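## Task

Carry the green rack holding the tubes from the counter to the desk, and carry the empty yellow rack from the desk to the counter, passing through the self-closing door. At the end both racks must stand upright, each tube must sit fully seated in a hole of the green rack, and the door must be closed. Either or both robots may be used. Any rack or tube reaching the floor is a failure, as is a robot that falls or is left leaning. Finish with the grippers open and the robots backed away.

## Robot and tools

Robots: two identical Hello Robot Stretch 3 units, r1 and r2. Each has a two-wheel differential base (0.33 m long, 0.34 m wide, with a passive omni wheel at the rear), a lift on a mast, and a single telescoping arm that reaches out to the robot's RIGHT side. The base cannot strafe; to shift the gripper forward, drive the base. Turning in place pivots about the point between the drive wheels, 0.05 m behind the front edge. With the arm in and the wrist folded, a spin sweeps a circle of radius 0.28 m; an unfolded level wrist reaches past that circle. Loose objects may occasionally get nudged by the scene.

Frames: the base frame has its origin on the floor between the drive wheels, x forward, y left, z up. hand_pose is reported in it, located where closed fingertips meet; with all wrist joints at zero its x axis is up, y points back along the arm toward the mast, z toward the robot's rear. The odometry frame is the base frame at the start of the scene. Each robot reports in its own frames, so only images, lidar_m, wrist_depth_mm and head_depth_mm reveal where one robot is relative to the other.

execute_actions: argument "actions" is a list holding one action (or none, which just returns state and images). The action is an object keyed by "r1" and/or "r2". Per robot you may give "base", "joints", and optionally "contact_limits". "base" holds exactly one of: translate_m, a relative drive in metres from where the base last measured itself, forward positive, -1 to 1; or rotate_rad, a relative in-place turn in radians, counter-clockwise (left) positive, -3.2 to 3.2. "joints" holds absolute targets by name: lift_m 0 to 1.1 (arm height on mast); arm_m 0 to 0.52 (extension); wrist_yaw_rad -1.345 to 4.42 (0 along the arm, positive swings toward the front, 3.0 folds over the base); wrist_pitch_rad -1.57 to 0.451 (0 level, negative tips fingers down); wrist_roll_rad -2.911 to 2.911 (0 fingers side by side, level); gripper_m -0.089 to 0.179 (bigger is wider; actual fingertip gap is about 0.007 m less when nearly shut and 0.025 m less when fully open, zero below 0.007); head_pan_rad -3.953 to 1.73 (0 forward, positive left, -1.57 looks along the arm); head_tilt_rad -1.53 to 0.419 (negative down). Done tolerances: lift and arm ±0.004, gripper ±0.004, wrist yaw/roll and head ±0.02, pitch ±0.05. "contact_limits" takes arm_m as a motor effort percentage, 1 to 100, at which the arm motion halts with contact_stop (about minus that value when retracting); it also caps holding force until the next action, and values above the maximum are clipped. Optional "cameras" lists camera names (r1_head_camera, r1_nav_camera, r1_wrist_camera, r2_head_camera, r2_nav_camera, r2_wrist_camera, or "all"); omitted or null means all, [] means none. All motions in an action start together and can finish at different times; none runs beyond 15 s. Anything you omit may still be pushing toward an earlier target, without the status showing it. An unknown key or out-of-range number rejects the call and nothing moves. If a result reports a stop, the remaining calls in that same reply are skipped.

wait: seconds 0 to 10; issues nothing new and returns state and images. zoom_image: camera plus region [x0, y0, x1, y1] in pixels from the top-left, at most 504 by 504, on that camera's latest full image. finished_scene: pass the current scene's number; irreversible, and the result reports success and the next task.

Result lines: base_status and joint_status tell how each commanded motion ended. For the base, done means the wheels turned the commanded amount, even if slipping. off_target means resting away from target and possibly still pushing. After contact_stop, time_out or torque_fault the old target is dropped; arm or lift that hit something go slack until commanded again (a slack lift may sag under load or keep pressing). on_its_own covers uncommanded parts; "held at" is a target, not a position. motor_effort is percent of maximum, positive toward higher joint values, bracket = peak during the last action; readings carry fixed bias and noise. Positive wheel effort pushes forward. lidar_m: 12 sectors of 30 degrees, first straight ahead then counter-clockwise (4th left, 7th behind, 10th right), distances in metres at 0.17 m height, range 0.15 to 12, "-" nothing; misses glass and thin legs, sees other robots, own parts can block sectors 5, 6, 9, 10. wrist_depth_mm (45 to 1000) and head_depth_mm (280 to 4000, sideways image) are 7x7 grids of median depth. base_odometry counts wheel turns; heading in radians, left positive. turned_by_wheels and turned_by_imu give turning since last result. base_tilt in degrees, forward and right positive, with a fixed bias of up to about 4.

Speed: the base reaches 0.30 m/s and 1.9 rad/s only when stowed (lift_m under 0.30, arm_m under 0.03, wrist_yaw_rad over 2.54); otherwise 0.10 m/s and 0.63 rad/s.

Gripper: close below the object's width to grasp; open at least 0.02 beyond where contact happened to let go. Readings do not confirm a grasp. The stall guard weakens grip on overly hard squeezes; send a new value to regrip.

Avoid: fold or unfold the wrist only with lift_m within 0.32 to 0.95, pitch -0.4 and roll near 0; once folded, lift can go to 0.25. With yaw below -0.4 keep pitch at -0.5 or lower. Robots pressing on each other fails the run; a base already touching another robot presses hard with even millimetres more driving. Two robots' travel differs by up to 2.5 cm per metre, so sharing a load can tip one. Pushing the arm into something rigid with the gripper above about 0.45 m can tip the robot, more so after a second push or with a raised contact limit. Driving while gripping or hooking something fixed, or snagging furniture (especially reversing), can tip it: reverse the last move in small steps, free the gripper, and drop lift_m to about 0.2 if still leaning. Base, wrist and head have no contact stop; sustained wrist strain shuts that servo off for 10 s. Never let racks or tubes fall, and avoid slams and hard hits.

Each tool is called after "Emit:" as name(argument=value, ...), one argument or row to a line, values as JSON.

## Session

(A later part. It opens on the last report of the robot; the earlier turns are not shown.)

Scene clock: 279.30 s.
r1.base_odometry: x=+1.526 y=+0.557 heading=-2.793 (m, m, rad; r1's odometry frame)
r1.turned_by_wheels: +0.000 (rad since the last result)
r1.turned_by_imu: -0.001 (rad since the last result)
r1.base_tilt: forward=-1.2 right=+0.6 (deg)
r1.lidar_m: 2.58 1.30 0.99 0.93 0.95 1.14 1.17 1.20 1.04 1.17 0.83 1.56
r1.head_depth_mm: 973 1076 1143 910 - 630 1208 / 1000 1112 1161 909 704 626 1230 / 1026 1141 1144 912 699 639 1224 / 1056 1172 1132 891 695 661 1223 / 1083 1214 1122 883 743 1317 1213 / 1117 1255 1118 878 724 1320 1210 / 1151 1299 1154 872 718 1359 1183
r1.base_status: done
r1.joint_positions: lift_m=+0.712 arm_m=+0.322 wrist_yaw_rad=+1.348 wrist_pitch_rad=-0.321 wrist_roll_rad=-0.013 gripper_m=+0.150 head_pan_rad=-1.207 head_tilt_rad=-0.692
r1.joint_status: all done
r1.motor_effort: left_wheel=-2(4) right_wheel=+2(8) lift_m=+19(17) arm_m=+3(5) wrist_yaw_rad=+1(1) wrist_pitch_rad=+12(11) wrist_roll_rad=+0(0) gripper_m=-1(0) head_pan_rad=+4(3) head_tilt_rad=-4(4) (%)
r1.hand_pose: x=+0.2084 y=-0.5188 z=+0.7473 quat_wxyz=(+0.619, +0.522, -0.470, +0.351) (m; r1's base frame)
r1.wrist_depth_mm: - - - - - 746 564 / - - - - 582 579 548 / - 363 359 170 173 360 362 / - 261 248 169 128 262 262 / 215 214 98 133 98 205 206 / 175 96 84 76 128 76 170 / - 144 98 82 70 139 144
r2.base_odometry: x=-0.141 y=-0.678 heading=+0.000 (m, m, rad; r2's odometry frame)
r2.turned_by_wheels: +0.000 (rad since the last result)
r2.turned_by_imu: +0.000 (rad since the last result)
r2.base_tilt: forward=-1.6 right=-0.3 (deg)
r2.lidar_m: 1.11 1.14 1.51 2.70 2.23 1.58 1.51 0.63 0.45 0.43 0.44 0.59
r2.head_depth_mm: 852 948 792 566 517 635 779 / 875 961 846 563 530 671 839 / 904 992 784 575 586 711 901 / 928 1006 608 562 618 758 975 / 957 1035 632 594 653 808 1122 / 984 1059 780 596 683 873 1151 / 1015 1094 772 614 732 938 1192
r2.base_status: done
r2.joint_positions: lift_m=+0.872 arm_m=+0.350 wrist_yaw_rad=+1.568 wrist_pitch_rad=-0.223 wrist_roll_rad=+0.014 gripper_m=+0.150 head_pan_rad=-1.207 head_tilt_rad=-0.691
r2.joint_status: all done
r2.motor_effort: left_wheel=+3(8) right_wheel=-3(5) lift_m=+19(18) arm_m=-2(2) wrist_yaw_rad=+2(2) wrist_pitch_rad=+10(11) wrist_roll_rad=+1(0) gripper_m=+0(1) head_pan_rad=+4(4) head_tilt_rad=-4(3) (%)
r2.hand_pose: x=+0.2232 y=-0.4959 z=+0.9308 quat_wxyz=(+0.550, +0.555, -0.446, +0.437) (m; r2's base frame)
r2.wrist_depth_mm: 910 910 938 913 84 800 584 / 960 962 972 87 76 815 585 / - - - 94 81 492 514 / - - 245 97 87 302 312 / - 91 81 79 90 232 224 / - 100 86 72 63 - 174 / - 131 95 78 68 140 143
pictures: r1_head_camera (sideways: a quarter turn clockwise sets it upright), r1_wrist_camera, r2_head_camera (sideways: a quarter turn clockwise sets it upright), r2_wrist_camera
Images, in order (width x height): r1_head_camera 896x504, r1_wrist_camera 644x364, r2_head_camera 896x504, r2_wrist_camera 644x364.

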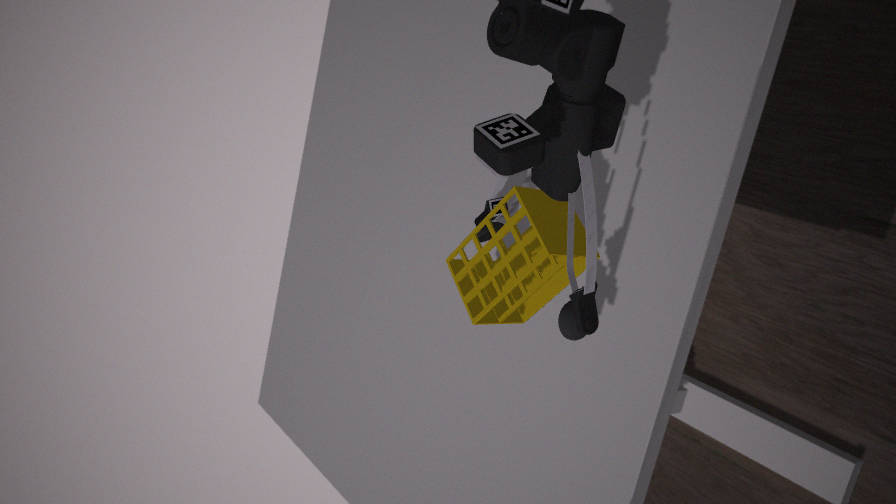

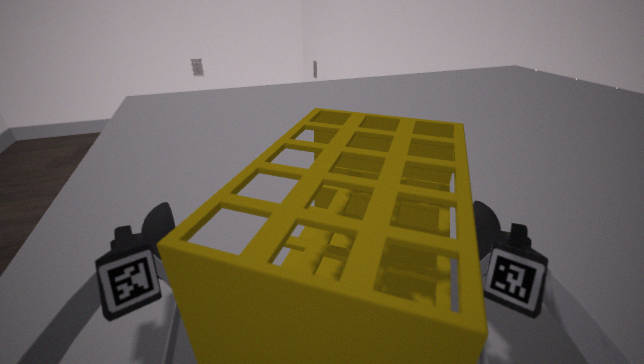

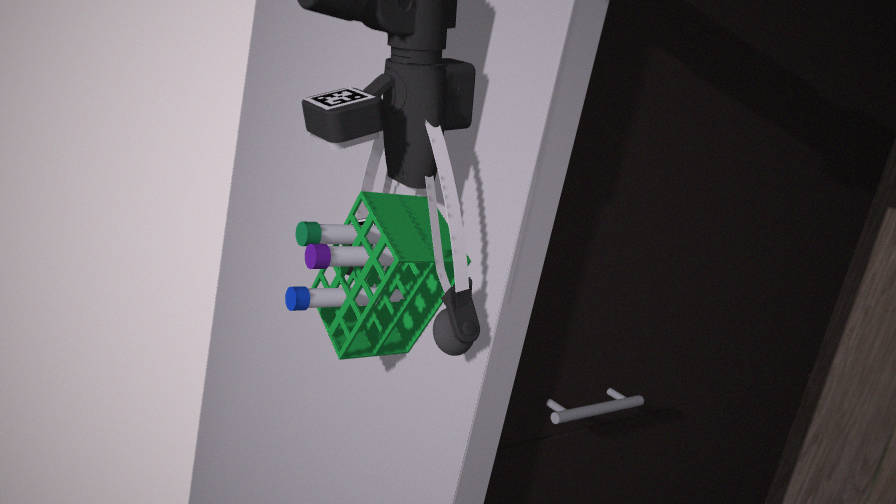

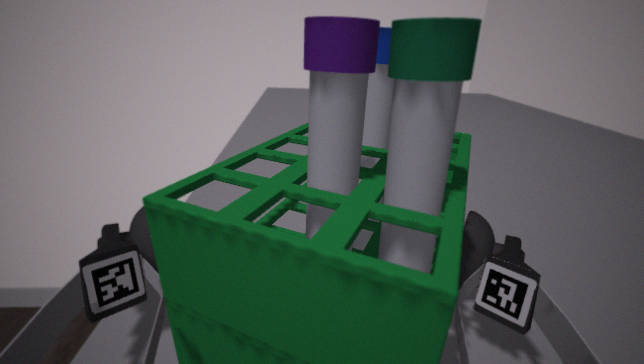

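Emit:
execute_actions(
  actions=[
    {"r1":{"joints":{"gripper_m":0.05}},"r2":{"joints":{"gripper_m":0.05}}},
  ],
  cameras=[],
)

Emit:
execute_actions(
  actions=[
    {"r1":{"joints":{"lift_m":0.8}},"r2":{"joints":{"lift_m":0.95}}},
  ],
  cameras=["r1_head_camera","r1_wrist_camera","r2_head_camera","r2_wrist_camera"],
)

Scene clock: 286.30 s.
r1.base_odometry: x=+1.526 y=+0.557 heading=-2.793 (m, m, rad; r1's odometry frame)
r1.turned_by_wheels: +0.000 (rad since the last result)
r1.turned_by_imu: -0.001 (rad since the last result)
r1.base_tilt: forward=-1.2 right=+0.5 (deg)
r1.lidar_m: 2.58 1.30 0.99 0.93 0.95 1.14 1.17 1.20 1.04 1.16 0.83 1.55
r1.head_depth_mm: 977 1076 1148 911 - 629 1214 / 998 1103 1154 906 705 626 1234 / 1022 1136 1146 922 713 638 1227 / 1053 1173 1134 890 701 661 1225 / 1083 1216 1122 878 709 1316 1216 / 1117 1249 1117 876 721 1320 1200 / 1154 1296 1159 870 715 1350 1184
r1.base_status: not commanded
r1.joint_positions: lift_m=+0.712 arm_m=+0.322 wrist_yaw_rad=+1.348 wrist_pitch_rad=-0.320 wrist_roll_rad=-0.013 gripper_m=+0.051 head_pan_rad=-1.207 head_tilt_rad=-0.692
r1.joint_status: all done
r1.motor_effort: left_wheel=-2(2) right_wheel=+2(3) lift_m=+18(18) arm_m=+3(3) wrist_yaw_rad=+1(1) wrist_pitch_rad=+11(11) wrist_roll_rad=+0(0) gripper_m=-17(94) head_pan_rad=+3(3) head_tilt_rad=-4(3) (%)
r1.hand_pose: x=+0.2084 y=-0.5188 z=+0.7473 quat_wxyz=(+0.619, +0.522, -0.470, +0.351) (m; r1's base frame)
r1.wrist_depth_mm: - - - - - 738 567 / - - - - 588 582 549 / - 361 361 173 188 358 360 / - 261 120 127 183 260 259 / 215 206 122 103 95 204 205 / 169 170 137 116 107 169 169 / 144 143 144 131 139 144 144
r2.base_odometry: x=-0.141 y=-0.678 heading=+0.000 (m, m, rad; r2's odometry frame)
r2.turned_by_wheels: +0.000 (rad since the last result)
r2.turned_by_imu: -0.001 (rad since the last result)
r2.base_tilt: forward=-1.6 right=-0.2 (deg)
r2.lidar_m: 1.11 1.14 1.52 2.70 2.23 1.58 1.50 0.63 0.45 0.43 0.44 0.59
r2.head_depth_mm: 853 946 809 566 516 635 785 / 879 961 845 564 531 669 839 / 904 991 785 573 587 713 902 / 929 1004 751 568 616 754 979 / 962 1040 600 576 650 806 1133 / 991 1055 780 596 682 867 1148 / 1019 1093 773 614 733 942 1190
r2.base_status: not commanded
r2.joint_positions: lift_m=+0.872 arm_m=+0.350 wrist_yaw_rad=+1.568 wrist_pitch_rad=-0.225 wrist_roll_rad=+0.014 gripper_m=+0.051 head_pan_rad=-1.207 head_tilt_rad=-0.691
r2.joint_status: all done
r2.motor_effort: left_wheel=+2(3) right_wheel=-2(2) lift_m=+19(20) arm_m=-2(2) wrist_yaw_rad=+2(2) wrist_pitch_rad=+12(12) wrist_roll_rad=+1(0) gripper_m=-19(93) head_pan_rad=+4(5) head_tilt_rad=-3(3) (%)
r2.hand_pose: x=+0.2230 y=-0.4959 z=+0.9302 quat_wxyz=(+0.551, +0.555, -0.445, +0.436) (m; r2's base frame)
r2.wrist_depth_mm: 911 895 919 925 927 854 588 / 950 979 997 125 111 798 589 / - - 437 131 134 488 505 / - - 117 104 169 298 309 / - - 125 106 128 217 222 / - - 136 114 154 171 173 / - 133 135 124 138 139 141
pictures: none
No camera images: the call's "cameras" was empty. Leave "cameras" out to get every camera's image.

Scene clock: 287.93 s.
r1.base_odometry: x=+1.526 y=+0.557 heading=-2.793 (m, m, rad; r1's odometry frame)
r1.turned_by_wheels: +0.000 (rad since the last result)
r1.turned_by_imu: +0.000 (rad since the last result)
r1.base_tilt: forward=-1.1 right=+0.5 (deg)
r1.lidar_m: 2.58 1.30 0.99 0.93 0.95 1.14 1.17 1.20 1.04 1.16 0.83 1.56
r1.head_depth_mm: 972 1076 1139 966 723 629 1216 / 998 1104 1161 933 720 627 1236 / 1027 1146 1147 929 736 638 1226 / 1055 1175 1138 669 727 661 1223 / 1091 1214 1128 722 727 1315 1213 / 1113 1244 1112 877 720 1327 1210 / 1156 1297 1149 870 716 1361 1180
r1.base_status: not commanded
r1.joint_positions: lift_m=+0.800 arm_m=+0.322 wrist_yaw_rad=+1.348 wrist_pitch_rad=-0.321 wrist_roll_rad=-0.013 gripper_m=+0.051 head_pan_rad=-1.207 head_tilt_rad=-0.692
r1.joint_status: all done
r1.motor_effort: left_wheel=-2(2) right_wheel=+2(2) lift_m=+25(24) arm_m=+3(3) wrist_yaw_rad=+1(1) wrist_pitch_rad=+11(11) wrist_roll_rad=+0(0) gripper_m=-17(17) head_pan_rad=+4(3) head_tilt_rad=-3(4) (%)
r1.hand_pose: x=+0.2084 y=-0.5188 z=+0.8349 quat_wxyz=(+0.619, +0.522, -0.470, +0.351) (m; r1's base frame)
r1.wrist_depth_mm: - - - - - 740 574 / - - - - - 769 594 / - - - 179 188 587 552 / - 483 120 123 202 435 431 / - 354 122 104 95 337 339 / - 279 137 116 107 280 279 / - 235 235 130 224 236 237
r2.base_odometry: x=-0.141 y=-0.678 heading=+0.000 (m, m, rad; r2's odometry frame)
r2.turned_by_wheels: +0.000 (rad since the last result)
r2.turned_by_imu: +0.000 (rad since the last result)
r2.base_tilt: forward=-1.6 right=-0.2 (deg)
r2.lidar_m: 1.11 1.14 1.51 2.70 2.22 1.58 1.51 0.63 0.45 0.43 0.44 0.59
r2.head_depth_mm: 853 942 874 604 518 634 781 / 879 957 - 600 531 669 838 / 903 987 860 599 588 709 902 / 930 1003 541 600 619 755 975 / 958 1027 528 598 653 807 1131 / 986 1055 689 595 682 868 1151 / 1020 1093 773 614 736 939 1186
r2.base_status: not commanded
r2.joint_positions: lift_m=+0.950 arm_m=+0.350 wrist_yaw_rad=+1.568 wrist_pitch_rad=-0.226 wrist_roll_rad=+0.014 gripper_m=+0.051 head_pan_rad=-1.207 head_tilt_rad=-0.691
r2.joint_status: all done
r2.motor_effort: left_wheel=+2(3) right_wheel=-2(2) lift_m=+26(27) arm_m=-2(2) wrist_yaw_rad=+2(2) wrist_pitch_rad=+12(12) wrist_roll_rad=+1(1) gripper_m=-19(19) head_pan_rad=+4(5) head_tilt_rad=-4(3) (%)
r2.hand_pose: x=+0.2229 y=-0.4959 z=+1.0076 quat_wxyz=(+0.551, +0.556, -0.445, +0.436) (m; r2's base frame)
r2.wrist_depth_mm: 886 903 935 909 922 851 593 / 942 971 981 160 111 859 587 / - - - 130 134 767 585 / - - 118 104 169 500 511 / - - 125 106 128 361 365 / - - 136 114 155 284 288 / - - 220 124 225 232 235
pictures: r1_head_camera (sideways: a quarter turn clockwise sets it upright), r1_wrist_camera, r2_head_camera (sideways: a quarter turn clockwise sets it upright), r2_wrist_camera
Images, in order (width x height): r1_head_camera 896x504, r1_wrist_camera 644x364, r2_head_camera 896x504, r2_wrist_camera 644x364.

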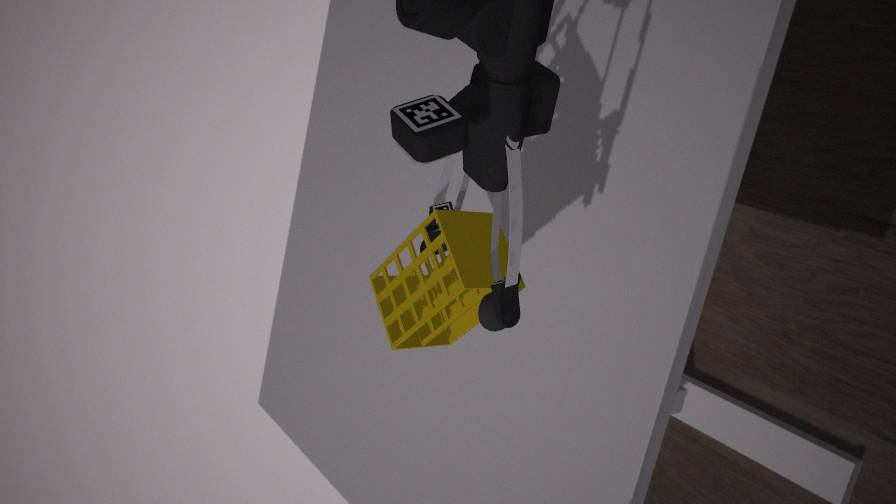

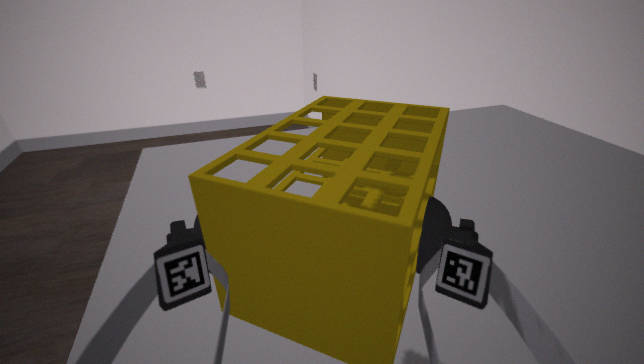

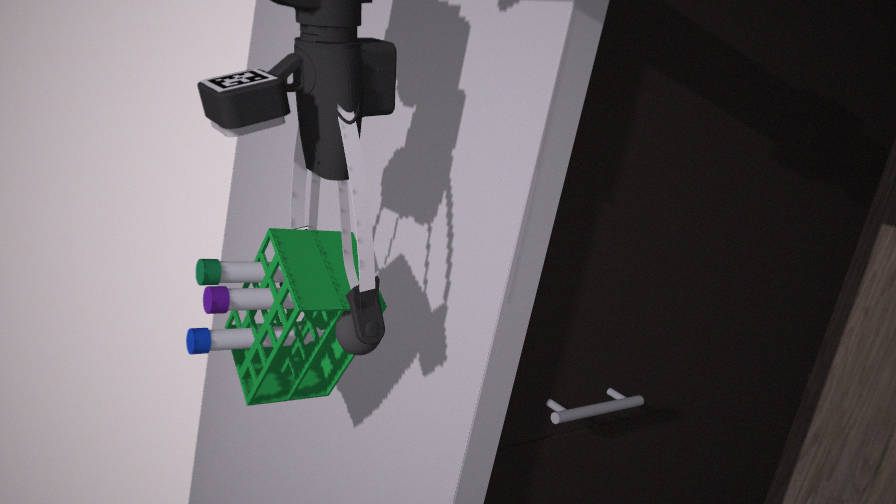

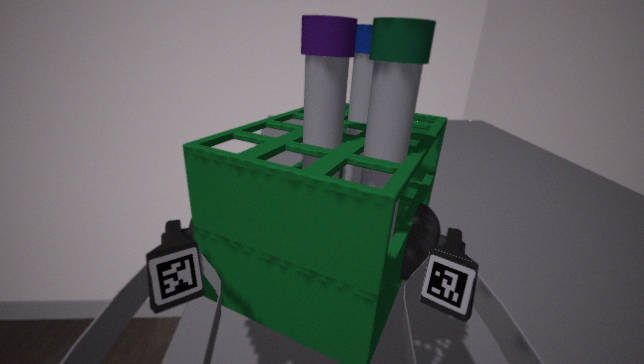

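Emit:
execute_actions(
  actions=[
    {"r1":{"joints":{"arm_m":0.0,"wrist_yaw_rad":1.57,"lift_m":0.85,"head_pan_rad":1.5,"head_tilt_rad":-0.6}},"r2":{"joints":{"arm_m":0.0,"lift_m":0.98,"head_pan_rad":-3.3,"head_tilt_rad":-0.4}}},
  ],
  cameras=["r1_head_camera","r1_nav_camera","r2_nav_camera"],
)

Scene clock: 310.47 s.
r1.base_odometry: x=+1.526 y=+0.557 heading=-2.793 (m, m, rad; r1's odometry frame)
r1.turned_by_wheels: +0.000 (rad since the last result)
r1.turned_by_imu: -0.001 (rad since the last result)
r1.base_tilt: forward=-1.2 right=+0.6 (deg)
r1.lidar_m: 2.58 1.30 0.99 0.93 0.95 1.14 1.17 1.20 1.03 1.17 0.83 1.55
r1.head_depth_mm: 832 923 1036 1128 1254 1428 1290 / 821 910 1014 1151 1319 1447 1286 / 813 893 993 1121 1292 1451 1277 / 799 884 980 1109 1274 1430 1265 / 791 869 970 1085 1253 1413 1264 / 777 857 952 1069 1222 1390 1261 / 769 846 935 1056 1193 1362 -
r1.base_status: not commanded
r1.joint_positions: lift_m=+0.850 arm_m=+0.000 wrist_yaw_rad=+1.569 wrist_pitch_rad=-0.321 wrist_roll_rad=-0.013 gripper_m=+0.051 head_pan_rad=+1.493 head_tilt_rad=-0.606
r1.joint_status: all done
r1.motor_effort: left_wheel=-2(2) right_wheel=+2(3) lift_m=+26(26) arm_m=-4(1) wrist_yaw_rad=+0(3) wrist_pitch_rad=+12(11) wrist_roll_rad=+0(0) gripper_m=-17(17) head_pan_rad=+3(39) head_tilt_rad=+3(16) (%)
r1.hand_pose: x=+0.2142 y=-0.1457 z=+0.8849 quat_wxyz=(+0.577, +0.570, -0.410, +0.417) (m; r1's base frame)
r1.wrist_depth_mm: - - - - - - - / - - - - - - - / - - - 178 188 - - / - - 120 123 203 531 524 / - - 122 104 95 415 418 / - - 137 116 107 355 343 / - - - 131 - - 290
r2.base_odometry: x=-0.141 y=-0.678 heading=+0.000 (m, m, rad; r2's odometry frame)
r2.turned_by_wheels: +0.000 (rad since the last result)
r2.turned_by_imu: -0.002 (rad since the last result)
r2.base_tilt: forward=-1.6 right=-0.3 (deg)
r2.lidar_m: 1.11 1.14 1.52 2.70 2.22 1.58 1.50 0.63 0.45 0.43 0.44 0.59
r2.head_depth_mm: 1398 1517 1618 - - - - / 1374 1484 1604 1709 - - - / 1349 1439 1558 1671 - - - / 1317 1406 1511 1626 - - - / 1294 1382 1485 1594 - - - / 1271 1355 1447 1566 1671 1689 - / 1243 1324 1422 1530 1646 1735 1522
r2.base_status: not commanded
r2.joint_positions: lift_m=+0.980 arm_m=+0.001 wrist_yaw_rad=+1.569 wrist_pitch_rad=-0.226 wrist_roll_rad=+0.014 gripper_m=+0.051 head_pan_rad=-3.293 head_tilt_rad=-0.409
r2.joint_status: all done
r2.motor_effort: left_wheel=+3(3) right_wheel=-2(2) lift_m=+27(28) arm_m=-2(2) wrist_yaw_rad=+2(2) wrist_pitch_rad=+12(12) wrist_roll_rad=+1(0) gripper_m=-18(18) head_pan_rad=-3(48) head_tilt_rad=+4(21) (%)
r2.hand_pose: x=+0.2229 y=-0.1466 z=+1.0375 quat_wxyz=(+0.551, +0.556, -0.444, +0.436) (m; r2's base frame)
r2.wrist_depth_mm: 885 899 914 905 912 964 954 / 932 957 959 158 111 - 956 / - - - 130 134 - 881 / - - 117 104 169 577 598 / - - 126 106 128 445 426 / - - 136 114 155 376 332 / - - - 124 700 457 288
pictures: r1_head_camera (sideways: a quarter turn clockwise sets it upright), r1_nav_camera (sideways: a quarter turn counterclockwise sets it upright), r2_nav_camera (sideways: a quarter turn counterclockwise sets it upright)
Images, in order (width x height): r1_head_camera 896x504, r1_nav_camera 672x504, r2_nav_camera 672x504.

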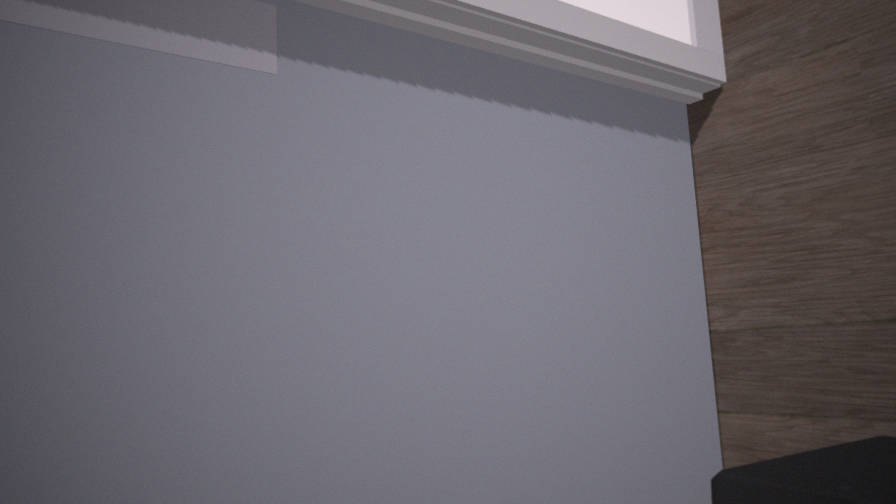

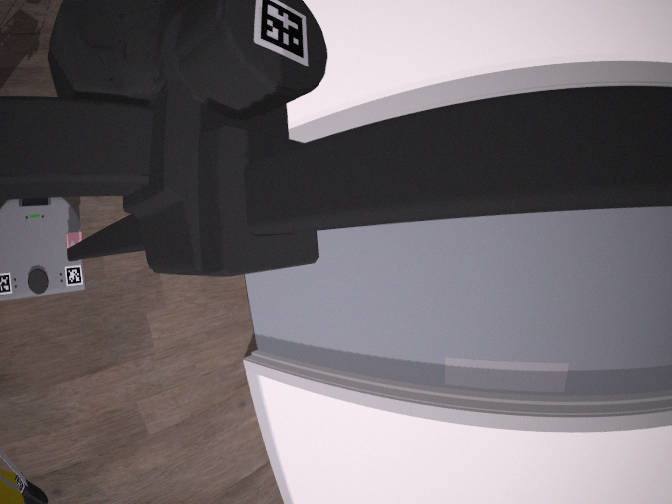

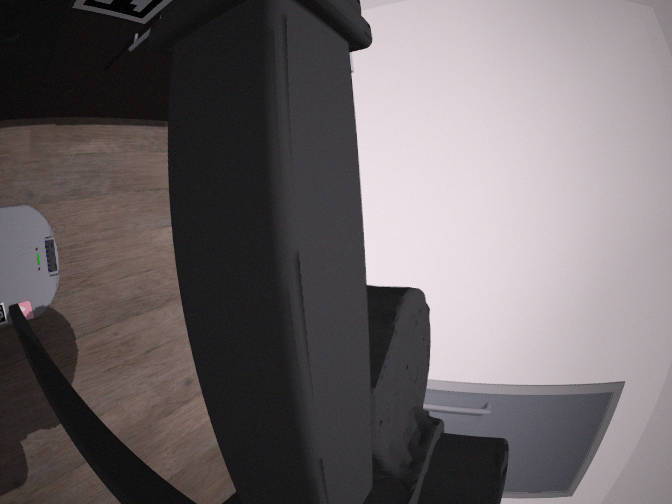

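Emit:
execute_actions(
  actions=[
    {"r1":{"base":{"rotate_rad":-1.57},"joints":{"wrist_yaw_rad":2.3,"head_pan_rad":-0.8,"head_tilt_rad":-0.9}},"r2":{"joints":{"wrist_yaw_rad":2.3,"head_pan_rad":-0.8,"head_tilt_rad":-0.9}}},
  ],
  cameras=["r1_head_camera","r1_nav_camera","r2_head_camera"],
)

Scene clock: 351.57 s.
r1.base_odometry: x=+1.526 y=+0.557 heading=+1.920 (m, m, rad; r1's odometry frame)
r1.turned_by_wheels: -1.570 (rad since the last result)
r1.turned_by_imu: -1.569 (rad since the last result)
r1.base_tilt: forward=-1.1 right=+0.5 (deg)
r1.lidar_m: 1.17 0.83 1.56 2.58 1.29 0.99 0.93 0.90 1.14 1.17 1.20 1.03
r1.head_depth_mm: 1148 1251 1428 1599 1459 1286 - / 1231 1035 1574 1651 1439 1291 1209 / 1323 1025 898 1654 1441 1277 - / 1411 1019 845 1576 1440 1278 - / 1417 1014 836 763 1437 1272 1153 / 1254 1004 833 713 1416 1289 1101 / 1208 992 828 709 1341 1283 327
r1.base_status: done
r1.joint_positions: lift_m=+0.850 arm_m=+0.000 wrist_yaw_rad=+2.297 wrist_pitch_rad=-0.321 wrist_roll_rad=-0.013 gripper_m=+0.051 head_pan_rad=-0.793 head_tilt_rad=-0.889
r1.joint_status: all done
r1.motor_effort: left_wheel=+2(9) right_wheel=-3(8) lift_m=+25(25) arm_m=-4(4) wrist_yaw_rad=+2(4) wrist_pitch_rad=+11(11) wrist_roll_rad=+0(0) gripper_m=-17(17) head_pan_rad=-4(40) head_tilt_rad=-5(26) (%)
r1.hand_pose: x=+0.1548 y=+0.0112 z=+0.8849 quat_wxyz=(+0.391, +0.679, -0.180, +0.595) (m; r1's base frame)
r1.wrist_depth_mm: - - - - - 888 763 / - - - - - 925 823 / - - 738 178 189 728 730 / - - 120 123 203 528 530 / - - 122 104 95 414 416 / - - 137 116 107 357 345 / - - - 131 - - 309
r2.base_odometry: x=-0.141 y=-0.678 heading=+0.000 (m, m, rad; r2's odometry frame)
r2.turned_by_wheels: +0.000 (rad since the last result)
r2.turned_by_imu: -0.001 (rad since the last result)
r2.base_tilt: forward=-1.6 right=-0.1 (deg)
r2.lidar_m: 1.11 1.14 1.52 2.70 2.22 1.58 1.50 0.63 0.45 0.43 0.44 0.59
r2.head_depth_mm: 924 709 573 569 676 - - / 920 705 571 632 712 - - / 913 702 589 709 828 - - / 906 702 641 817 1011 - - / 905 698 752 951 1358 1284 1129 / 902 720 869 1146 1429 1256 1127 / 899 772 1027 1542 1459 1279 1124
r2.base_status: not commanded
r2.joint_positions: lift_m=+0.980 arm_m=+0.001 wrist_yaw_rad=+2.297 wrist_pitch_rad=-0.226 wrist_roll_rad=+0.014 gripper_m=+0.051 head_pan_rad=-0.807 head_tilt_rad=-0.888
r2.joint_status: all done
r2.motor_effort: left_wheel=+3(2) right_wheel=-2(3) lift_m=+26(27) arm_m=-2(2) wrist_yaw_rad=+4(7) wrist_pitch_rad=+12(12) wrist_roll_rad=+0(1) gripper_m=-19(17) head_pan_rad=+5(49) head_tilt_rad=-4(29) (%)
r2.hand_pose: x=+0.1614 y=+0.0161 z=+1.0375 quat_wxyz=(+0.360, +0.678, -0.217, +0.603) (m; r2's base frame)
r2.wrist_depth_mm: - - - - 921 852 741 / - - - 124 111 888 764 / - - - 130 134 933 798 / - - 118 104 169 965 833 / - - 126 106 128 - 873 / - - 136 115 155 - 911 / - - - 124 - - 940
pictures: r1_head_camera (sideways: a quarter turn clockwise sets it upright), r1_nav_camera (sideways: a quarter turn counterclockwise sets it upright), r2_head_camera (sideways: a quarter turn clockwise sets it upright)
Images, in order (width x height): r1_head_camera 896x504, r1_nav_camera 672x504, r2_head_camera 896x504.

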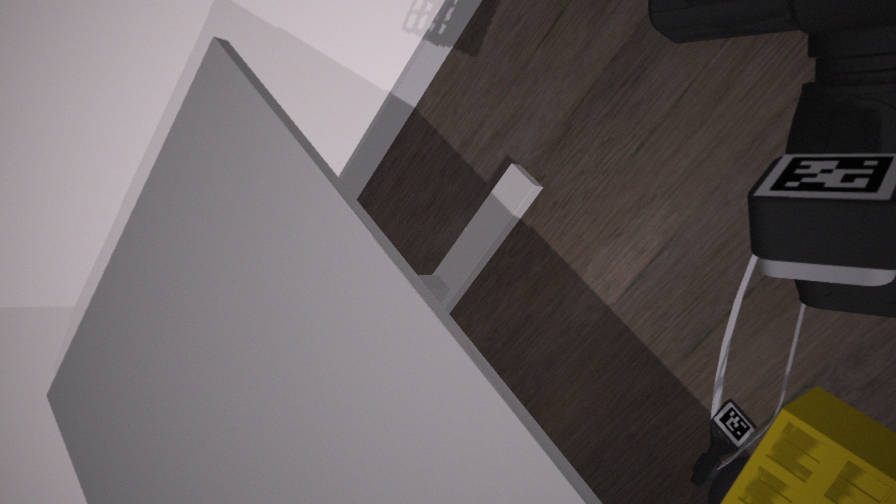

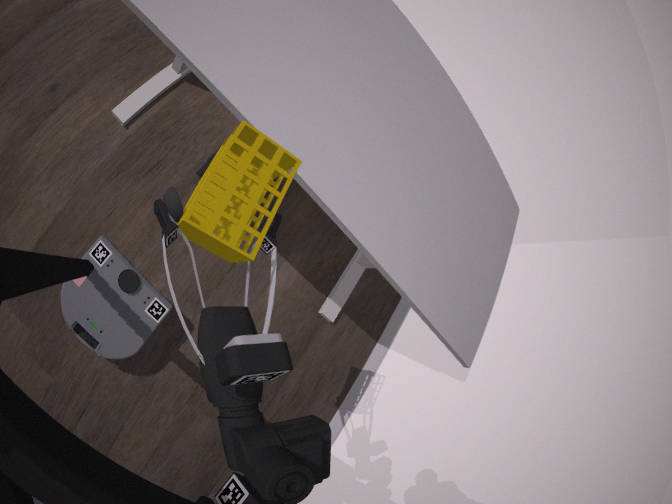

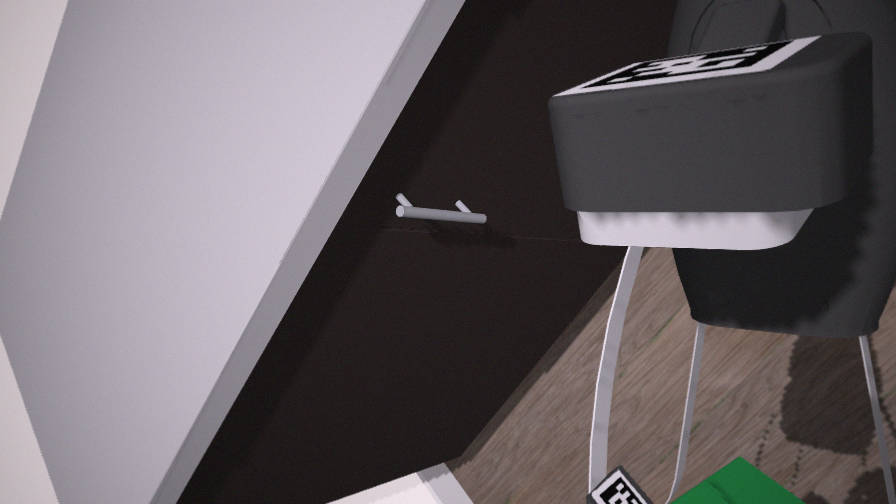

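Emit:
execute_actions(
  actions=[
    {"r1":{"base":{"translate_m":-0.65},"joints":{"head_pan_rad":-3.2,"head_tilt_rad":-0.7}},"r2":{"base":{"rotate_rad":1.75},"joints":{"head_pan_rad":0,"head_tilt_rad":-0.5}}},
  ],
  cameras=[],
)

Emit:
execute_actions(
  actions=[
    {"r1":{"base":{"translate_m":-0.3}},"r2":{"base":{"translate_m":1.0}}},
  ],
  cameras=["r1_head_camera","r1_nav_camera","r2_nav_camera"],
)

Scene clock: 369.67 s.
r1.base_odometry: x=+1.749 y=-0.053 heading=+1.920 (m, m, rad; r1's odometry frame)
r1.turned_by_wheels: +0.000 (rad since the last result)
r1.turned_by_imu: +0.001 (rad since the last result)
r1.base_tilt: forward=-1.2 right=+0.6 (deg)
r1.lidar_m: 1.81 1.40 2.44 1.04 0.43 0.30 0.29 0.29 0.39 0.67 1.23 1.57
r1.head_depth_mm: - - 302 351 - - - / - - 299 347 - - - / - - 297 338 - - - / - - 296 337 - - - / - - 294 332 384 492 560 / - - 291 327 387 471 548 / - - 290 323 380 461 534
r1.base_status: done
r1.joint_positions: lift_m=+0.850 arm_m=+0.000 wrist_yaw_rad=+2.298 wrist_pitch_rad=-0.321 wrist_roll_rad=-0.013 gripper_m=+0.051 head_pan_rad=-3.193 head_tilt_rad=-0.705
r1.joint_status: all done
r1.motor_effort: left_wheel=+2(5) right_wheel=-2(8) lift_m=+25(25) arm_m=-4(4) wrist_yaw_rad=+2(2) wrist_pitch_rad=+11(11) wrist_roll_rad=+0(0) gripper_m=-17(18) head_pan_rad=-3(40) head_tilt_rad=+3(19) (%)
r1.hand_pose: x=+0.1548 y=+0.0112 z=+0.8849 quat_wxyz=(+0.390, +0.679, -0.180, +0.595) (m; r1's base frame)
r1.wrist_depth_mm: - - - - - - - / - - - - - - - / - - - 177 187 - 849 / - - 120 123 204 - - / - - 123 104 95 - - / - - 137 115 107 - - / - - - 130 - - -
r2.base_odometry: x=-0.141 y=-0.678 heading=+1.750 (m, m, rad; r2's odometry frame)
r2.turned_by_wheels: +1.750 (rad since the last result)
r2.turned_by_imu: +1.739 (rad since the last result)
r2.base_tilt: forward=-1.7 right=-0.2 (deg)
r2.lidar_m: 2.70 1.91 1.52 1.50 0.54 0.43 0.43 0.47 0.72 1.11 1.20 1.83
r2.head_depth_mm: 2264 2419 2692 2770 2015 1597 1326 / 2275 2467 2736 2771 2034 1598 1326 / 2293 2510 2721 2719 2021 1633 1384 / 2336 2515 2782 2713 2022 1553 - / 2327 2574 2808 2698 2003 - - / 2377 2592 2871 2693 1994 - - / 2403 2629 2848 2719 1979 1663 1297
r2.base_status: done
r2.joint_positions: lift_m=+0.980 arm_m=+0.001 wrist_yaw_rad=+2.297 wrist_pitch_rad=-0.226 wrist_roll_rad=+0.014 gripper_m=+0.051 head_pan_rad=-0.007 head_tilt_rad=-0.507
r2.joint_status: all done
r2.motor_effort: left_wheel=-2(8) right_wheel=+2(8) lift_m=+26(26) arm_m=-2(2) wrist_yaw_rad=+3(4) wrist_pitch_rad=+12(12) wrist_roll_rad=+1(0) gripper_m=-18(18) head_pan_rad=+4(48) head_tilt_rad=+3(23) (%)
r2.hand_pose: x=+0.1613 y=+0.0162 z=+1.0375 quat_wxyz=(+0.360, +0.678, -0.217, +0.604) (m; r2's base frame)
r2.wrist_depth_mm: - - - - - - - / - - - 159 112 - - / - - - 130 134 - - / - - 118 104 169 - - / - - 126 106 128 - - / - - 136 114 155 - - / - - - 124 - - -
pictures: none
No camera images: the call's "cameras" was empty. Leave "cameras" out to get every camera's image.

Scene clock: 380.63 s.
r1.base_odometry: x=+1.851 y=-0.335 heading=+1.920 (m, m, rad; r1's odometry frame)
r1.turned_by_wheels: +0.000 (rad since the last result)
r1.turned_by_imu: +0.001 (rad since the last result)
r1.base_tilt: forward=-1.1 right=+0.6 (deg)
r1.lidar_m: 2.10 1.69 2.66 0.48 2.31 0.54 0.29 0.25 0.25 0.28 0.39 1.65
r1.head_depth_mm: 484 587 2425 1970 - - - / 417 489 584 748 - - - / 365 418 490 582 - - - / 324 366 419 491 - - - / 294 325 366 420 484 582 689 / - 295 325 367 421 494 555 / - - 295 326 368 423 466
r1.base_status: done
r1.joint_positions: lift_m=+0.850 arm_m=+0.000 wrist_yaw_rad=+2.298 wrist_pitch_rad=-0.321 wrist_roll_rad=-0.013 gripper_m=+0.051 head_pan_rad=-3.193 head_tilt_rad=-0.703
r1.joint_status: not commanded
r1.motor_effort: left_wheel=-3(48) right_wheel=-1(42) lift_m=+24(25) arm_m=-4(4) wrist_yaw_rad=+1(1) wrist_pitch_rad=+12(12) wrist_roll_rad=+0(0) gripper_m=-17(17) head_pan_rad=-3(3) head_tilt_rad=+2(2) (%)
r1.hand_pose: x=+0.1546 y=+0.0114 z=+0.8848 quat_wxyz=(+0.390, +0.679, -0.180, +0.595) (m; r1's base frame)
r1.wrist_depth_mm: - - - - - - - / - - - - - - - / - - - 178 188 - - / - - 120 123 202 - - / - - 122 104 95 - - / 518 - 137 116 107 - - / 527 - - 130 - - -
r2.base_odometry: x=-0.320 y=+0.306 heading=+1.750 (m, m, rad; r2's odometry frame)
r2.turned_by_wheels: +0.000 (rad since the last result)
r2.turned_by_imu: -0.003 (rad since the last result)
r2.base_tilt: forward=-1.6 right=-0.2 (deg)
r2.lidar_m: 1.72 1.74 0.81 1.36 1.49 1.43 1.41 1.54 1.25 1.23 1.34 1.73
r2.head_depth_mm: 1414 1537 1670 1839 1966 1603 1329 / 1430 1547 1692 1871 1986 1605 1326 / 1435 1568 1707 1889 2008 1627 1394 / 1449 1575 1727 1920 2001 1539 - / 1475 1606 1750 1940 2012 - - / 1491 1607 1781 1971 2009 - - / 1506 1635 1789 2007 1999 1661 1296
r2.base_status: done
r2.joint_positions: lift_m=+0.980 arm_m=+0.001 wrist_yaw_rad=+2.297 wrist_pitch_rad=-0.226 wrist_roll_rad=+0.014 gripper_m=+0.051 head_pan_rad=-0.007 head_tilt_rad=-0.507
r2.joint_status: not commanded
r2.motor_effort: left_wheel=-2(4) right_wheel=+2(7) lift_m=+26(26) arm_m=-2(2) wrist_yaw_rad=+3(4) wrist_pitch_rad=+12(12) wrist_roll_rad=+0(0) gripper_m=-18(18) head_pan_rad=+4(4) head_tilt_rad=+3(3) (%)
r2.hand_pose: x=+0.1613 y=+0.0162 z=+1.0375 quat_wxyz=(+0.360, +0.678, -0.217, +0.604) (m; r2's base frame)
r2.wrist_depth_mm: - 727 - - - - - / - 786 - 125 112 - - / - 878 - 131 134 - - / - 962 118 104 169 - - / - - 126 106 128 - - / - - 136 114 155 - - / - - - 124 - - -
pictures: r1_head_camera (sideways: a quarter turn clockwise sets it upright), r1_nav_camera (sideways: a quarter turn counterclockwise sets it upright), r2_nav_camera (sideways: a quarter turn counterclockwise sets it upright)
Images, in order (width x height): r1_head_camera 896x504, r1_nav_camera 672x504, r2_nav_camera 672x504.

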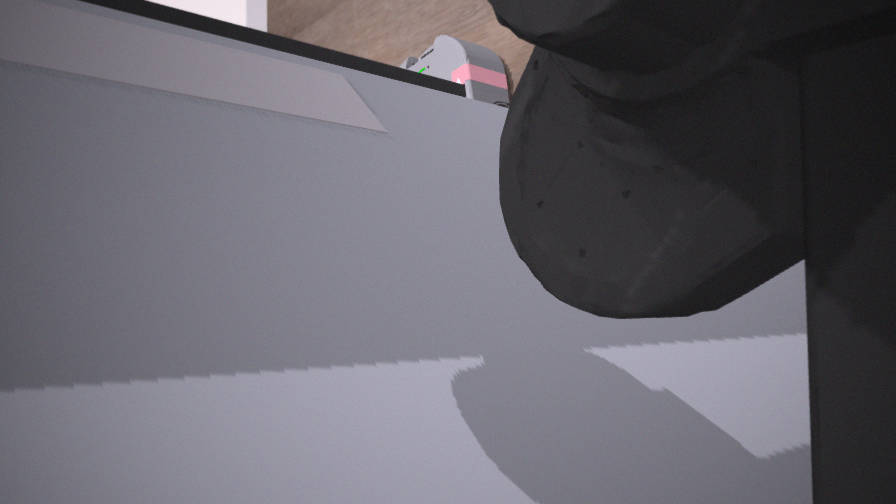

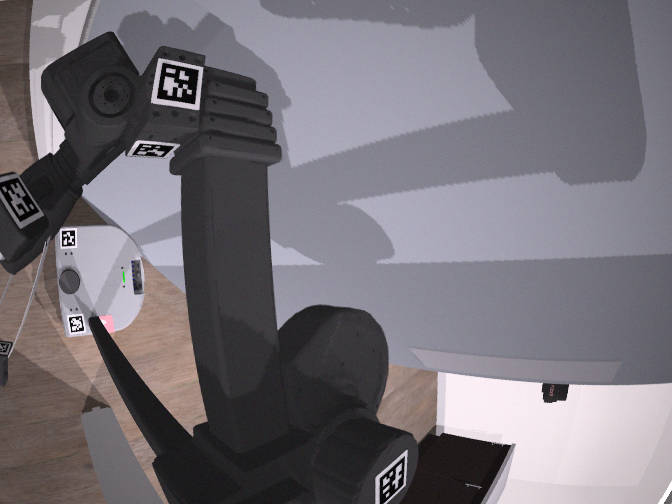

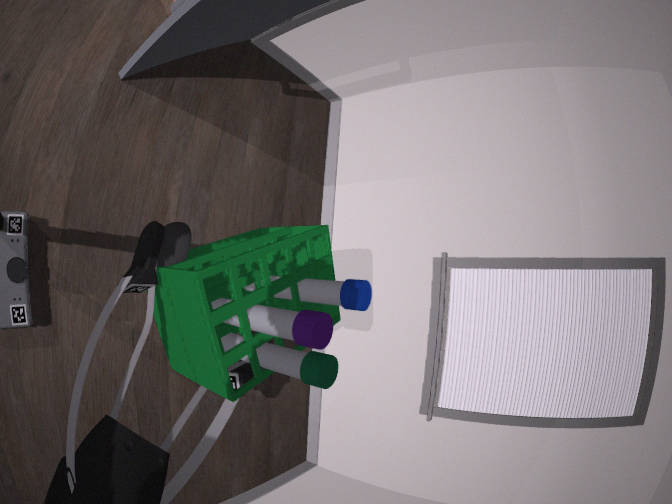

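Emit:
execute_actions(
  actions=[
    {"r1":{"base":{"translate_m":-0.3}},"r2":{"base":{"translate_m":0.2}}},
  ],
  cameras=[],
)

Emit:
execute_actions(
  actions=[
    {"r1":{"base":{"translate_m":-0.25}},"r2":{"base":{"rotate_rad":1.39}}},
  ],
  cameras=["r1_nav_camera","r2_nav_camera","r2_head_camera"],
)

Scene clock: 397.47 s.
r1.base_odometry: x=+1.954 y=-0.617 heading=+1.920 (m, m, rad; r1's odometry frame)
r1.turned_by_wheels: +0.000 (rad since the last result)
r1.turned_by_imu: +0.000 (rad since the last result)
r1.base_tilt: forward=-1.1 right=+0.4 (deg)
r1.lidar_m: 1.98 1.99 0.54 0.89 1.93 1.00 0.41 0.25 0.23 0.23 0.27 0.53
r1.head_depth_mm: 872 2376 2592 2043 - - - / 2140 2328 2290 1907 - - - / 1035 2372 2551 2033 - - - / 936 2355 2510 1985 - - - / 1991 2309 2488 1973 1676 1364 1261 / 2047 2219 546 592 659 742 806 / 378 403 433 470 512 559 597
r1.base_status: done
r1.joint_positions: lift_m=+0.850 arm_m=+0.000 wrist_yaw_rad=+2.306 wrist_pitch_rad=-0.321 wrist_roll_rad=-0.013 gripper_m=+0.051 head_pan_rad=-3.193 head_tilt_rad=-0.703
r1.joint_status: not commanded
r1.motor_effort: left_wheel=+1(19) right_wheel=-2(22) lift_m=+25(25) arm_m=+3(7) wrist_yaw_rad=-5(17) wrist_pitch_rad=+12(12) wrist_roll_rad=+0(0) gripper_m=-16(16) head_pan_rad=-4(3) head_tilt_rad=+2(1) (%)
r1.hand_pose: x=+0.1534 y=+0.0132 z=+0.8847 quat_wxyz=(+0.388, +0.680, -0.177, +0.597) (m; r1's base frame)
r1.wrist_depth_mm: 599 486 - - - - - / 751 518 - - - - - / 960 554 - 178 188 - - / - 625 120 123 203 - - / - 856 122 104 95 - - / - - 137 116 107 - - / - - 878 131 - - -
r2.base_odometry: x=-0.355 y=+0.502 heading=+1.750 (m, m, rad; r2's odometry frame)
r2.turned_by_wheels: +0.000 (rad since the last result)
r2.turned_by_imu: -0.002 (rad since the last result)
r2.base_tilt: forward=-1.7 right=-0.1 (deg)
r2.lidar_m: 1.52 1.65 0.64 1.01 1.46 1.63 1.61 1.60 1.28 1.26 1.37 1.54
r2.head_depth_mm: 1248 1351 1457 1632 1805 1604 1326 / 1259 1367 1489 1656 1819 1595 1325 / 1271 1379 1502 1662 1835 1618 1382 / 1274 1385 1500 1682 1874 1546 - / 1295 1410 1552 1715 1861 - - / 1313 1437 1560 1749 1891 - - / 1322 1446 1589 1750 1904 1650 1295
r2.base_status: done
r2.joint_positions: lift_m=+0.980 arm_m=+0.001 wrist_yaw_rad=+2.297 wrist_pitch_rad=-0.226 wrist_roll_rad=+0.014 gripper_m=+0.051 head_pan_rad=-0.007 head_tilt_rad=-0.507
r2.joint_status: not commanded
r2.motor_effort: left_wheel=-2(3) right_wheel=+2(7) lift_m=+26(26) arm_m=-2(2) wrist_yaw_rad=+4(3) wrist_pitch_rad=+12(12) wrist_roll_rad=+1(1) gripper_m=-19(18) head_pan_rad=+5(4) head_tilt_rad=+3(2) (%)
r2.hand_pose: x=+0.1613 y=+0.0162 z=+1.0375 quat_wxyz=(+0.360, +0.678, -0.217, +0.604) (m; r2's base frame)
r2.wrist_depth_mm: - - - - - - - / - - - 125 111 - - / - - 643 131 134 - - / - - 117 104 169 - - / - - 126 106 128 - - / - - 136 114 155 - - / - - - 124 - - -
pictures: none
No camera images: the call's "cameras" was empty. Leave "cameras" out to get every camera's image.

Scene clock: 400.93 s.
r1.base_odometry: x=+2.040 y=-0.852 heading=+1.920 (m, m, rad; r1's odometry frame)
r1.turned_by_wheels: +0.000 (rad since the last result)
r1.turned_by_imu: +0.000 (rad since the last result)
r1.base_tilt: forward=-1.2 right=+0.5 (deg)
r1.lidar_m: 2.22 0.69 0.69 1.69 1.92 0.84 0.84 0.28 0.23 0.23 0.26 0.41
r1.head_depth_mm: 812 604 2336 2029 - - - / 1908 668 2391 1922 - - - / 710 2097 2350 2037 - - - / 722 2106 2342 1991 - - - / 1824 2075 2317 1976 1681 1359 1271 / 1851 2052 2278 1980 1620 1387 1263 / 1818 2016 2260 1946 1611 1377 1256
r1.base_status: done
r1.joint_positions: lift_m=+0.850 arm_m=+0.000 wrist_yaw_rad=+2.305 wrist_pitch_rad=-0.321 wrist_roll_rad=-0.013 gripper_m=+0.051 head_pan_rad=-3.193 head_tilt_rad=-0.703
r1.joint_status: not commanded
r1.motor_effort: left_wheel=+1(6) right_wheel=-1(18) lift_m=+25(25) arm_m=+5(5) wrist_yaw_rad=-4(12) wrist_pitch_rad=+12(12) wrist_roll_rad=+0(0) gripper_m=-17(17) head_pan_rad=-3(3) head_tilt_rad=+2(1) (%)
r1.hand_pose: x=+0.1536 y=+0.0131 z=+0.8847 quat_wxyz=(+0.389, +0.680, -0.177, +0.596) (m; r1's base frame)
r1.wrist_depth_mm: - 866 661 - - - - / - - 715 - - - - / - - 772 179 188 - - / - - 120 123 203 - - / - - 122 104 95 - - / - - 137 116 107 - - / - - - 130 - - -
r2.base_odometry: x=-0.355 y=+0.502 heading=+3.140 (m, m, rad; r2's odometry frame)
r2.turned_by_wheels: +1.390 (rad since the last result)
r2.turned_by_imu: +1.382 (rad since the last result)
r2.base_tilt: forward=-1.6 right=-0.2 (deg)
r2.lidar_m: 0.76 1.38 1.69 1.61 1.65 1.33 1.26 1.29 1.60 1.52 1.55 0.68
r2.head_depth_mm: 2943 3346 848 1393 1452 1340 1153 / 3020 3198 706 2490 2030 1608 1154 / 632 691 620 2346 1951 1596 1217 / 3016 3210 3526 2599 1933 972 - / 2983 3161 3472 2748 2001 - - / 2921 3187 3351 1508 1656 - - / 1111 1202 1319 1444 1613 1661 1294
r2.base_status: done
r2.joint_positions: lift_m=+0.980 arm_m=+0.001 wrist_yaw_rad=+2.297 wrist_pitch_rad=-0.226 wrist_roll_rad=+0.014 gripper_m=+0.051 head_pan_rad=-0.007 head_tilt_rad=-0.507
r2.joint_status: not commanded
r2.motor_effort: left_wheel=-1(8) right_wheel=+3(8) lift_m=+26(26) arm_m=-2(2) wrist_yaw_rad=+3(3) wrist_pitch_rad=+12(12) wrist_roll_rad=+0(0) gripper_m=-18(18) head_pan_rad=+5(4) head_tilt_rad=+4(3) (%)
r2.hand_pose: x=+0.1613 y=+0.0162 z=+1.0375 quat_wxyz=(+0.360, +0.678, -0.217, +0.604) (m; r2's base frame)
r2.wrist_depth_mm: - - - - - - - / - - - 158 112 - 437 / - - - 130 134 - 502 / - - 117 104 168 - 766 / - - 126 106 128 - - / - - 136 114 155 - - / - - - 124 - - -
pictures: r1_nav_camera (sideways: a quarter turn counterclockwise sets it upright), r2_head_camera (sideways: a quarter turn clockwise sets it upright), r2_nav_camera (sideways: a quarter turn counterclockwise sets it upright)
Images, in order (width x height): r1_nav_camera 672x504, r2_head_camera 896x504, r2_nav_camera 672x504.

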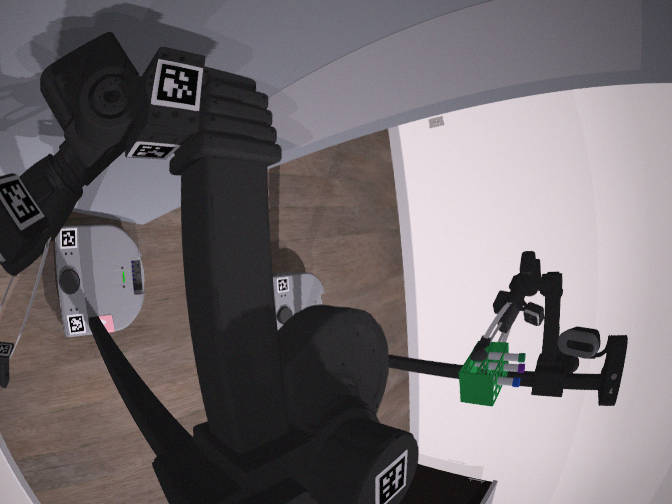

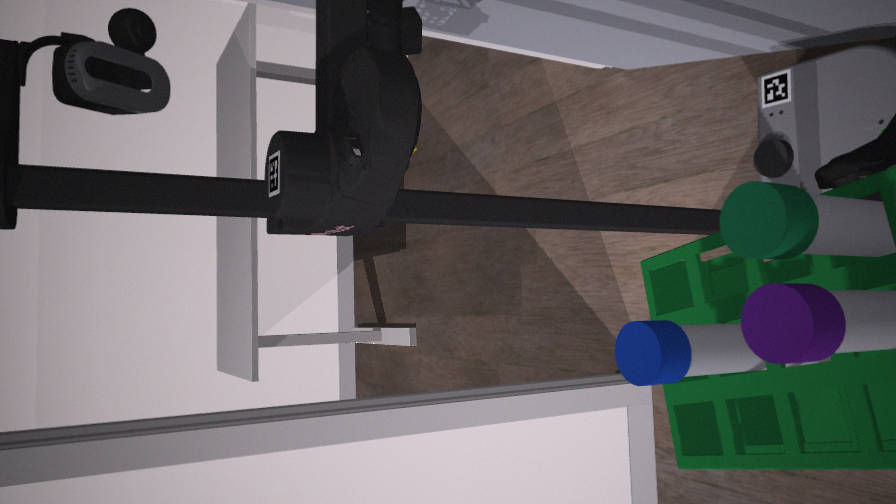

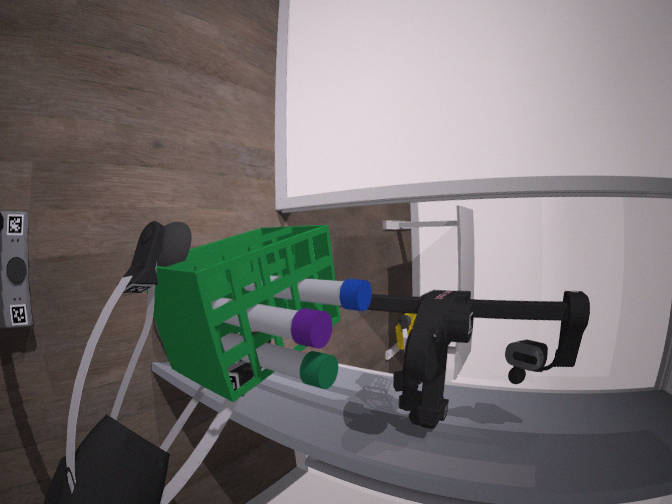

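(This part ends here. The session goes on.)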